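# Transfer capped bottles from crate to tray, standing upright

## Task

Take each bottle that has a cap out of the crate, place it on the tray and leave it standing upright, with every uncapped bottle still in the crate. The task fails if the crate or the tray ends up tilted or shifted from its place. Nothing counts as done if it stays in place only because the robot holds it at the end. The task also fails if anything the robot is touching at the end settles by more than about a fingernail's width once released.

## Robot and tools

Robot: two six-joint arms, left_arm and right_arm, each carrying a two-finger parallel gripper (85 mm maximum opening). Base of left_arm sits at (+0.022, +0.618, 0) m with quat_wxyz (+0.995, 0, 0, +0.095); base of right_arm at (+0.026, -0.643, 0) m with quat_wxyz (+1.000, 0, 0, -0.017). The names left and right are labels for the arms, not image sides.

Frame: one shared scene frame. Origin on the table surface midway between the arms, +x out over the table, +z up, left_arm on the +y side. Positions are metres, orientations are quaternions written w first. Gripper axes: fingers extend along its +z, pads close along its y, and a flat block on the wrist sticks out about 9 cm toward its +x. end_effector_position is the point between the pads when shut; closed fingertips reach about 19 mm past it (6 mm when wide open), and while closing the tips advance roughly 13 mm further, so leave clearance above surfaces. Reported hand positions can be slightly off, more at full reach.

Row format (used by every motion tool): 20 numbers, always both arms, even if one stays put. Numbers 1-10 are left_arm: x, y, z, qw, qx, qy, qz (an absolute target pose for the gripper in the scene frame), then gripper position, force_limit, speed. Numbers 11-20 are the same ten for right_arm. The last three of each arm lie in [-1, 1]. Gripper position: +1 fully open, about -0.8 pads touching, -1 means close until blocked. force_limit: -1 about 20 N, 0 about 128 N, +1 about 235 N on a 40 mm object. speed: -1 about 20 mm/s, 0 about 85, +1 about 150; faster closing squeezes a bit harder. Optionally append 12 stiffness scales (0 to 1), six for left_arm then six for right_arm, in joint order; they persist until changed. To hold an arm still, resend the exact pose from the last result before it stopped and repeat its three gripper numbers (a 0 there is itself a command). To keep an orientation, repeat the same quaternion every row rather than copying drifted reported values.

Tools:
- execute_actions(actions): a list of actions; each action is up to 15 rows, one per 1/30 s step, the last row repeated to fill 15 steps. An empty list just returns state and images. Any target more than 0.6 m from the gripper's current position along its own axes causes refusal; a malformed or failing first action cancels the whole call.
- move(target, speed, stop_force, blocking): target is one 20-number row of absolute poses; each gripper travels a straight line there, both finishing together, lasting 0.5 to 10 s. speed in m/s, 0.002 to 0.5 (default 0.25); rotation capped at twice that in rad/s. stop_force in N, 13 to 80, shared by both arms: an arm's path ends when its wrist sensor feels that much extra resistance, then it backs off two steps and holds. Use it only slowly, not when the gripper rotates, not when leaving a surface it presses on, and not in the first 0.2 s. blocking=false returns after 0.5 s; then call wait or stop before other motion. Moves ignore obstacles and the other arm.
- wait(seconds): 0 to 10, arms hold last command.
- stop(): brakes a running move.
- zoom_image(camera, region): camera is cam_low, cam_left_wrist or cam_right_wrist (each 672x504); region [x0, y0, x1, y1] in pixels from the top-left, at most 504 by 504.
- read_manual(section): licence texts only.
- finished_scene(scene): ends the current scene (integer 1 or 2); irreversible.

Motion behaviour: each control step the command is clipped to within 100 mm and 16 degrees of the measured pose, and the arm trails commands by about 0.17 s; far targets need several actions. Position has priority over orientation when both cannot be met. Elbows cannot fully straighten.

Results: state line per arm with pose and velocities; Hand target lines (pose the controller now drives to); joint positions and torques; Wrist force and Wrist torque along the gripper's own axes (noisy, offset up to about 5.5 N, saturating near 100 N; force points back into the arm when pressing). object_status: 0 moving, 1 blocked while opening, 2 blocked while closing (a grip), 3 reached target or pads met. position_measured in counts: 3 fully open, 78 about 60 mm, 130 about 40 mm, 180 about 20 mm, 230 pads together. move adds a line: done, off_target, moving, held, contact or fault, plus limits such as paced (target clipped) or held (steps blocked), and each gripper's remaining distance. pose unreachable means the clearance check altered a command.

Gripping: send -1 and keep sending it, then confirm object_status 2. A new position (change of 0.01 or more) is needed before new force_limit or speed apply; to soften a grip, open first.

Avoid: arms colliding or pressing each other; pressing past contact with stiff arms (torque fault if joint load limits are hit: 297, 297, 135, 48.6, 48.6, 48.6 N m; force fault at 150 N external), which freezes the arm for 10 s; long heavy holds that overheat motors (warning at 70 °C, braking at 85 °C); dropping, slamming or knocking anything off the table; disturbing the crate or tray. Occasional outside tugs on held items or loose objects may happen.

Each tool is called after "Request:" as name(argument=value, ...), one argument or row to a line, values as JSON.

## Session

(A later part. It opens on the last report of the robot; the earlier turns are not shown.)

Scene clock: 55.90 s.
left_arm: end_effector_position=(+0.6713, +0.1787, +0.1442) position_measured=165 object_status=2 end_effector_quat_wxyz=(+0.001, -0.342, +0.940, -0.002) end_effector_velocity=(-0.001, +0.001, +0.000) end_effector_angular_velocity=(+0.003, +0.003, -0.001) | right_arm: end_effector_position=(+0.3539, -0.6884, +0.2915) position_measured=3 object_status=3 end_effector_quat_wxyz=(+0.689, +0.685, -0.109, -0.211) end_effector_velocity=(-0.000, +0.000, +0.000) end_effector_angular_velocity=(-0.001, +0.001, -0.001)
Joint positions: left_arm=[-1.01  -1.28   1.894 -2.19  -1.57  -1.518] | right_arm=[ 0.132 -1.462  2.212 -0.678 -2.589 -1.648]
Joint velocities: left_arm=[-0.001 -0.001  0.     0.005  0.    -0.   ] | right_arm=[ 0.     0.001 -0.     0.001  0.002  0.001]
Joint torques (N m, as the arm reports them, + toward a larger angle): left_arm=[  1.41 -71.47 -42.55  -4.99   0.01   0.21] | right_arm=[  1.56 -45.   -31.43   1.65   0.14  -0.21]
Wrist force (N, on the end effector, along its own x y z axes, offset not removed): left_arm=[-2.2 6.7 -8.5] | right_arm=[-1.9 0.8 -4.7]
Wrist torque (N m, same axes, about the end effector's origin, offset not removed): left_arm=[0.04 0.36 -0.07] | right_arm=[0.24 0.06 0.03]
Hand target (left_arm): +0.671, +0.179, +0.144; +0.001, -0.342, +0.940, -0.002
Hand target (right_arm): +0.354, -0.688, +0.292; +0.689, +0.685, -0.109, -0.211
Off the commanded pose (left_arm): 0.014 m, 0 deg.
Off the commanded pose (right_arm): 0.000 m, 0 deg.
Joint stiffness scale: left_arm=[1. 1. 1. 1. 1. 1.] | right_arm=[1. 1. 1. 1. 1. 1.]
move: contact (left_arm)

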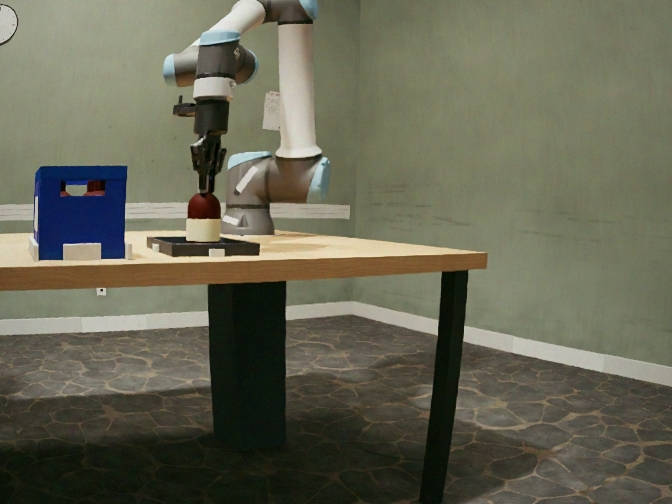

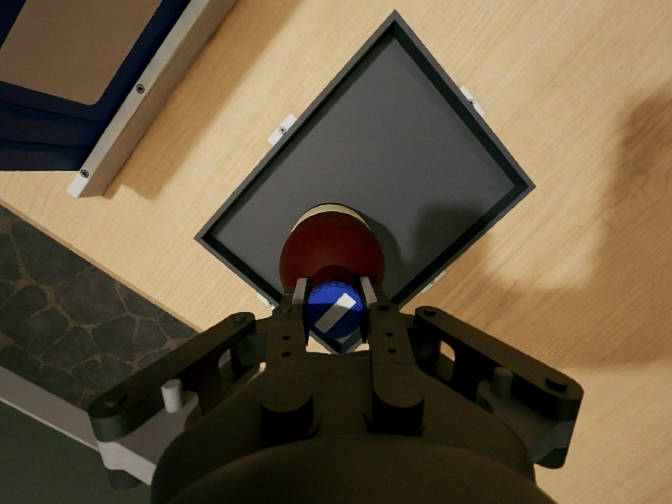

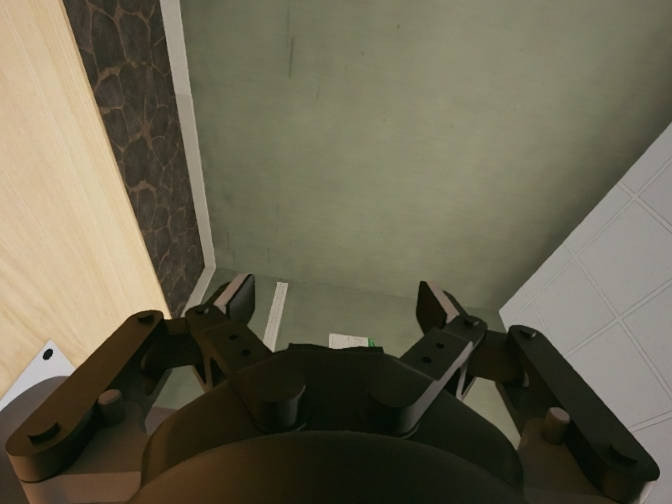

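Request:
move(
  target=[0.671,0.179,0.144,0,-0.342,0.94,0,0.05,-0.5,0,0.3539,-0.6884,0.2915,0.689,0.685,-0.109,-0.211,1,0,0],
)

Request:
move(
  target=[0.671,0.179,0.24,0,-0.342,0.94,0,0.05,-0.5,0,0.3539,-0.6884,0.2915,0.689,0.685,-0.109,-0.211,1,0,0],
)

Request:
move(
  target=[0.526,-0.146,0.21,0,-0.342,0.94,0,0.05,-0.5,0,0.3539,-0.6884,0.2915,0.689,0.685,-0.109,-0.211,1,0,0],
)

Scene clock: 61.27 s.
left_arm: end_effector_position=(+0.6702, +0.1798, +0.1436) position_measured=123 object_status=3 end_effector_quat_wxyz=(+0.000, -0.342, +0.940, +0.000) end_effector_velocity=(-0.001, +0.001, -0.000) end_effector_angular_velocity=(+0.003, +0.002, +0.000) | right_arm: end_effector_position=(+0.3539, -0.6884, +0.2915) position_measured=3 object_status=3 end_effector_quat_wxyz=(+0.689, +0.685, -0.109, -0.211) end_effector_velocity=(-0.000, +0.000, +0.000) end_effector_angular_velocity=(-0.000, -0.000, -0.000)
Joint positions: left_arm=[-1.01  -1.28   1.894 -2.185 -1.57  -1.518] | right_arm=[ 0.132 -1.462  2.212 -0.678 -2.589 -1.648]
Joint velocities: left_arm=[-0.    -0.     0.     0.004  0.001 -0.   ] | right_arm=[ 0.    -0.    -0.001  0.001  0.     0.   ]
Joint torques (N m, as the arm reports them, + toward a larger angle): left_arm=[  1.45 -68.39 -45.58  -4.76  -0.09   1.02] | right_arm=[ -1.64 -45.25 -30.56   2.05  -0.09  -0.13]
Wrist force (N, on the end effector, along its own x y z axes, offset not removed): left_arm=[-2.9 2.1 -3.4] | right_arm=[-1.3 0.0 -0.8]
Wrist torque (N m, same axes, about the end effector's origin, offset not removed): left_arm=[0.27 0.49 -0.08] | right_arm=[0.12 0.06 -0.01]
Hand target (left_arm): +0.671, +0.179, +0.144; +0.000, -0.342, +0.940, -0.000
Hand target (right_arm): +0.354, -0.688, +0.292; +0.689, +0.685, -0.109, -0.211
Off the commanded pose (left_arm): 0.001 m, 0 deg.
Off the commanded pose (right_arm): 0.000 m, 0 deg.
Joint stiffness scale: left_arm=[1. 1. 1. 1. 1. 1.] | right_arm=[1. 1. 1. 1. 1. 1.]
move: done

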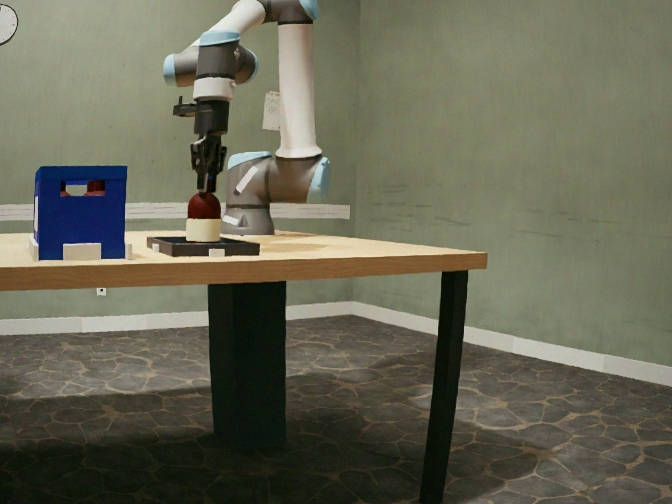

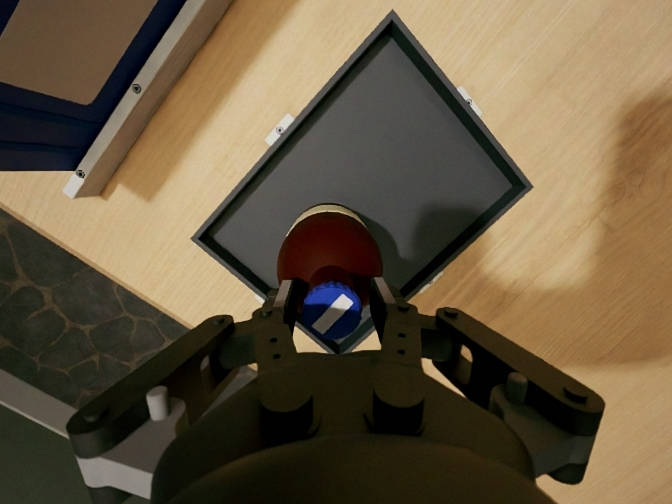

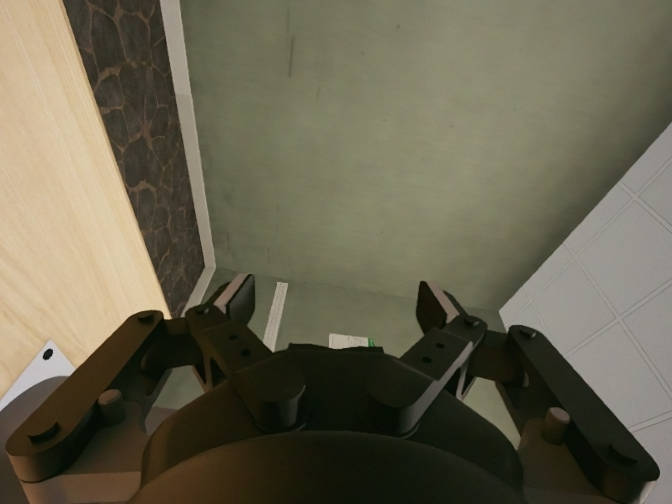

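Scene clock: 62.40 s.
left_arm: end_effector_position=(+0.6718, +0.1781, +0.2406) position_measured=123 object_status=3 end_effector_quat_wxyz=(+0.001, -0.342, +0.940, -0.001) end_effector_velocity=(-0.000, +0.000, -0.000) end_effector_angular_velocity=(+0.000, -0.001, +0.002) | right_arm: end_effector_position=(+0.3539, -0.6884, +0.2915) position_measured=3 object_status=3 end_effector_quat_wxyz=(+0.689, +0.685, -0.109, -0.211) end_effector_velocity=(+0.000, +0.000, +0.000) end_effector_angular_velocity=(-0.000, -0.000, -0.001)
Joint positions: left_arm=[-1.01  -1.36   1.803 -2.015 -1.57  -1.518] | right_arm=[ 0.132 -1.462  2.212 -0.678 -2.589 -1.648]
Joint velocities: left_arm=[-0.     0.     0.001 -0.001  0.    -0.002] | right_arm=[ 0.     0.    -0.001  0.     0.001  0.   ]
Joint torques (N m, as the arm reports them, + toward a larger angle): left_arm=[ -0.84 -67.95 -45.58  -4.25  -0.03   0.46] | right_arm=[  0.85 -46.19 -30.99   1.82   0.32  -0.41]
Wrist force (N, on the end effector, along its own x y z axes, offset not removed): left_arm=[-1.5 4.0 -3.3] | right_arm=[-0.7 1.6 -0.4]
Wrist torque (N m, same axes, about the end effector's origin, offset not removed): left_arm=[0.57 0.28 -0.13] | right_arm=[0.44 0.02 0.04]
Hand target (left_arm): +0.671, +0.179, +0.240; +0.000, -0.342, +0.940, -0.000
Hand target (right_arm): +0.354, -0.688, +0.292; +0.689, +0.685, -0.109, -0.211
Off the commanded pose (left_arm): 0.001 m, 0 deg.
Off the commanded pose (right_arm): 0.000 m, 0 deg.
Joint stiffness scale: left_arm=[1. 1. 1. 1. 1. 1.] | right_arm=[1. 1. 1. 1. 1. 1.]
move: done

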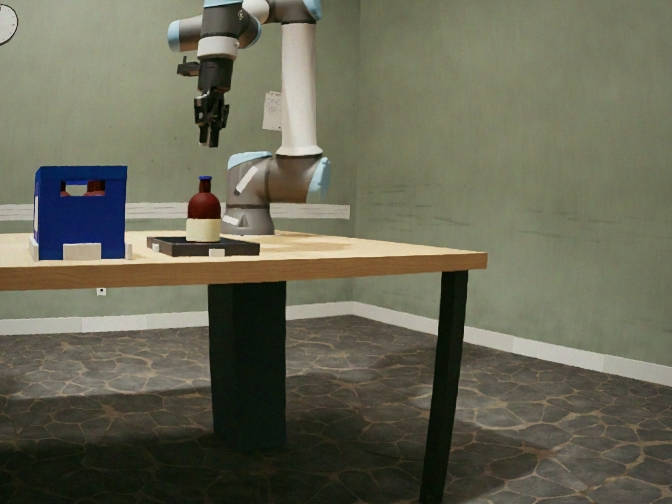

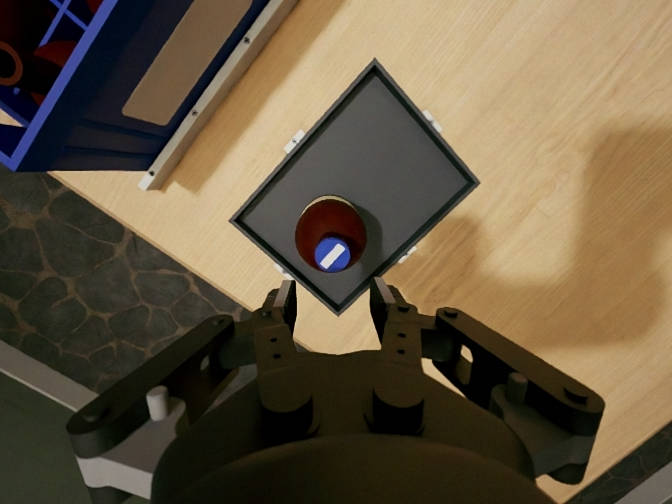

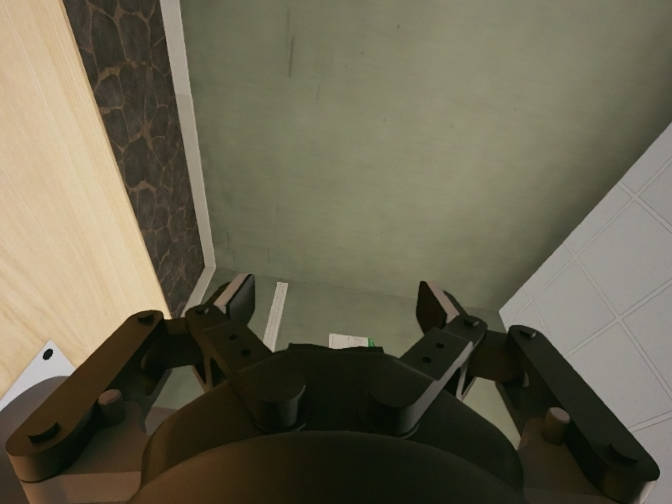

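Scene clock: 64.57 s.
left_arm: end_effector_position=(+0.5258, -0.1447, +0.2074) position_measured=123 object_status=3 end_effector_quat_wxyz=(+0.000, -0.342, +0.940, +0.002) end_effector_velocity=(-0.001, +0.000, -0.000) end_effector_angular_velocity=(+0.001, +0.001, -0.002) | right_arm: end_effector_position=(+0.3539, -0.6884, +0.2915) position_measured=3 object_status=3 end_effector_quat_wxyz=(+0.689, +0.685, -0.109, -0.211) end_effector_velocity=(+0.000, -0.000, +0.000) end_effector_angular_velocity=(-0.000, +0.001, +0.001)
Joint positions: left_arm=[-1.369 -1.138  1.561 -1.99  -1.57  -1.876] | right_arm=[ 0.132 -1.462  2.212 -0.678 -2.589 -1.648]
Joint velocities: left_arm=[-0.001  0.     0.     0.001 -0.     0.001] | right_arm=[-0.     0.    -0.     0.001 -0.001  0.   ]
Joint torques (N m, as the arm reports them, + toward a larger angle): left_arm=[  1.06 -92.19 -49.78  -4.3    0.22  -0.13] | right_arm=[ -0.2  -43.66 -31.22   1.73   0.05  -0.8 ]
Wrist force (N, on the end effector, along its own x y z axes, offset not removed): left_arm=[-3.3 2.4 -2.7] | right_arm=[-3.6 2.3 -4.1]
Wrist torque (N m, same axes, about the end effector's origin, offset not removed): left_arm=[0.32 0.61 -0.13] | right_arm=[0.63 0.38 -0.04]
Hand target (left_arm): +0.526, -0.146, +0.210; +0.000, -0.342, +0.940, +0.000
Hand target (right_arm): +0.354, -0.688, +0.292; +0.689, +0.685, -0.109, -0.211
Off the commanded pose (left_arm): 0.003 m, 0 deg.
Off the commanded pose (right_arm): 0.000 m, 0 deg.
Joint stiffness scale: left_arm=[1. 1. 1. 1. 1. 1.] | right_arm=[1. 1. 1. 1. 1. 1.]
move: done

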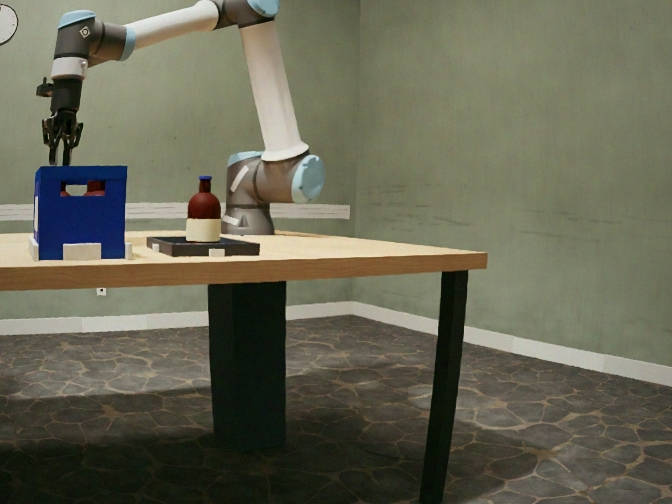

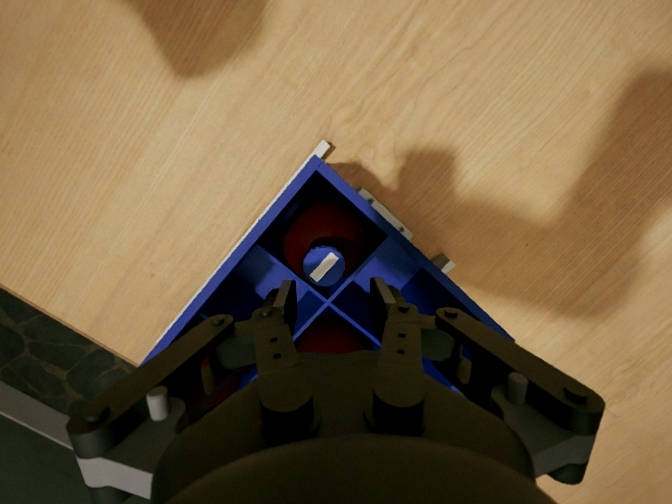

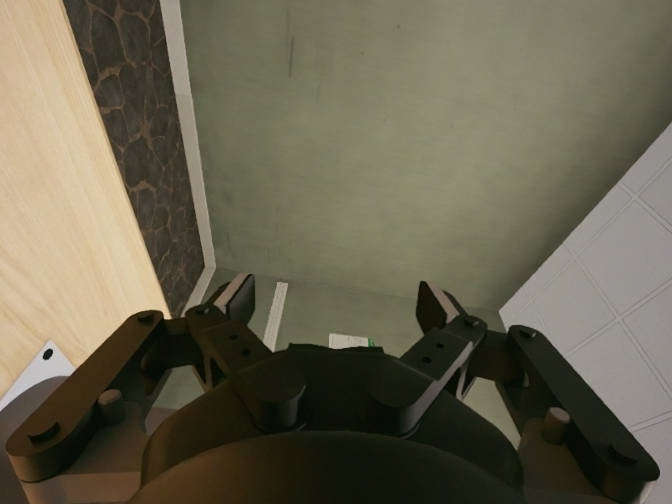

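Request:
move(
  target=[0.527,-0.149,0.144,0,-0.342,0.94,0,0,-0.5,0,0.3539,-0.6884,0.2915,0.689,0.685,-0.109,-0.211,1,0,0],
  speed=0.03,
  stop_force=13,
)

Scene clock: 70.07 s.
left_arm: end_effector_position=(+0.5278, -0.1495, +0.1458) position_measured=128 object_status=3 end_effector_quat_wxyz=(+0.000, -0.342, +0.940, -0.001) end_effector_velocity=(+0.000, -0.001, -0.000) end_effector_angular_velocity=(-0.002, -0.001, -0.000) | right_arm: end_effector_position=(+0.3539, -0.6884, +0.2915) position_measured=3 object_status=3 end_effector_quat_wxyz=(+0.689, +0.685, -0.109, -0.211) end_effector_velocity=(+0.001, +0.000, +0.001) end_effector_angular_velocity=(-0.000, -0.001, +0.001)
Joint positions: left_arm=[-1.369 -1.086  1.604 -2.09  -1.57  -1.877] | right_arm=[ 0.132 -1.462  2.212 -0.678 -2.589 -1.648]
Joint velocities: left_arm=[-0.     0.     0.    -0.003  0.     0.   ] | right_arm=[ 0.    -0.    -0.001  0.001 -0.     0.001]
Joint torques (N m, as the arm reports them, + toward a larger angle): left_arm=[ -0.96 -91.13 -42.88  -5.01  -0.14  -0.53] | right_arm=[ -1.34 -45.82 -31.43   1.57   0.28  -0.07]
Wrist force (N, on the end effector, along its own x y z axes, offset not removed): left_arm=[0.6 1.8 -2.2] | right_arm=[-0.3 2.0 -2.6]
Wrist torque (N m, same axes, about the end effector's origin, offset not removed): left_arm=[0.18 -0.12 -0.12] | right_arm=[0.45 -0.06 0.01]
Hand target (left_arm): +0.527, -0.149, +0.144; +0.000, -0.342, +0.940, +0.000
Hand target (right_arm): +0.354, -0.688, +0.292; +0.689, +0.685, -0.109, -0.211
Off the commanded pose (left_arm): 0.002 m, 0 deg.
Off the commanded pose (right_arm): 0.000 m, 0 deg.
Joint stiffness scale: left_arm=[1. 1. 1. 1. 1. 1.] | right_arm=[1. 1. 1. 1. 1. 1.]
move: done

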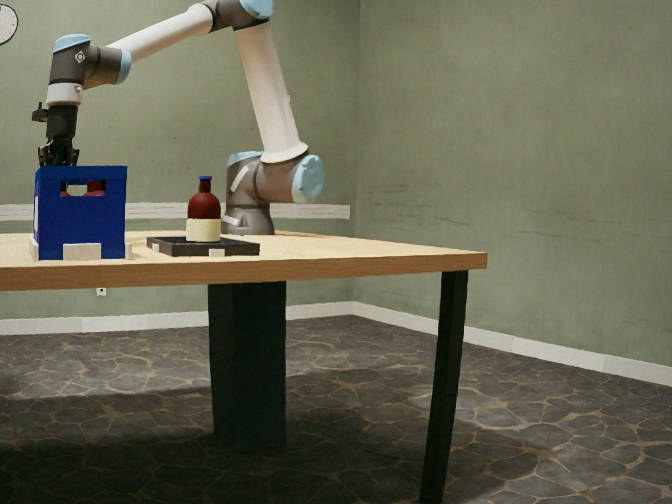

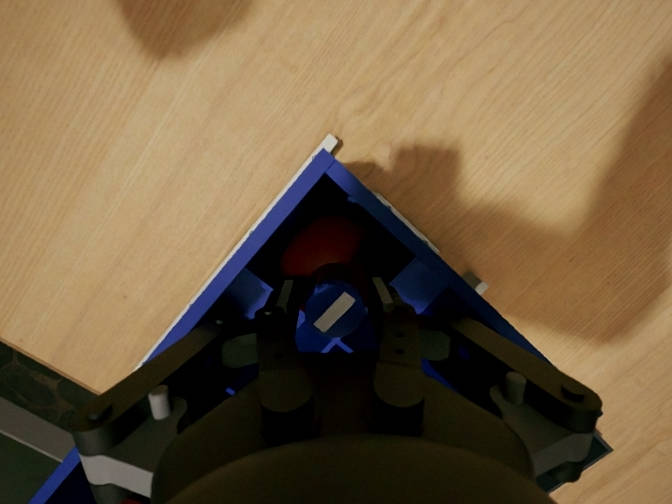

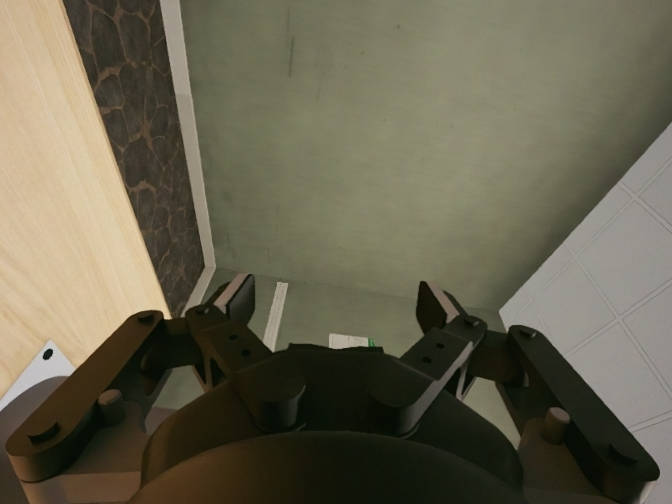

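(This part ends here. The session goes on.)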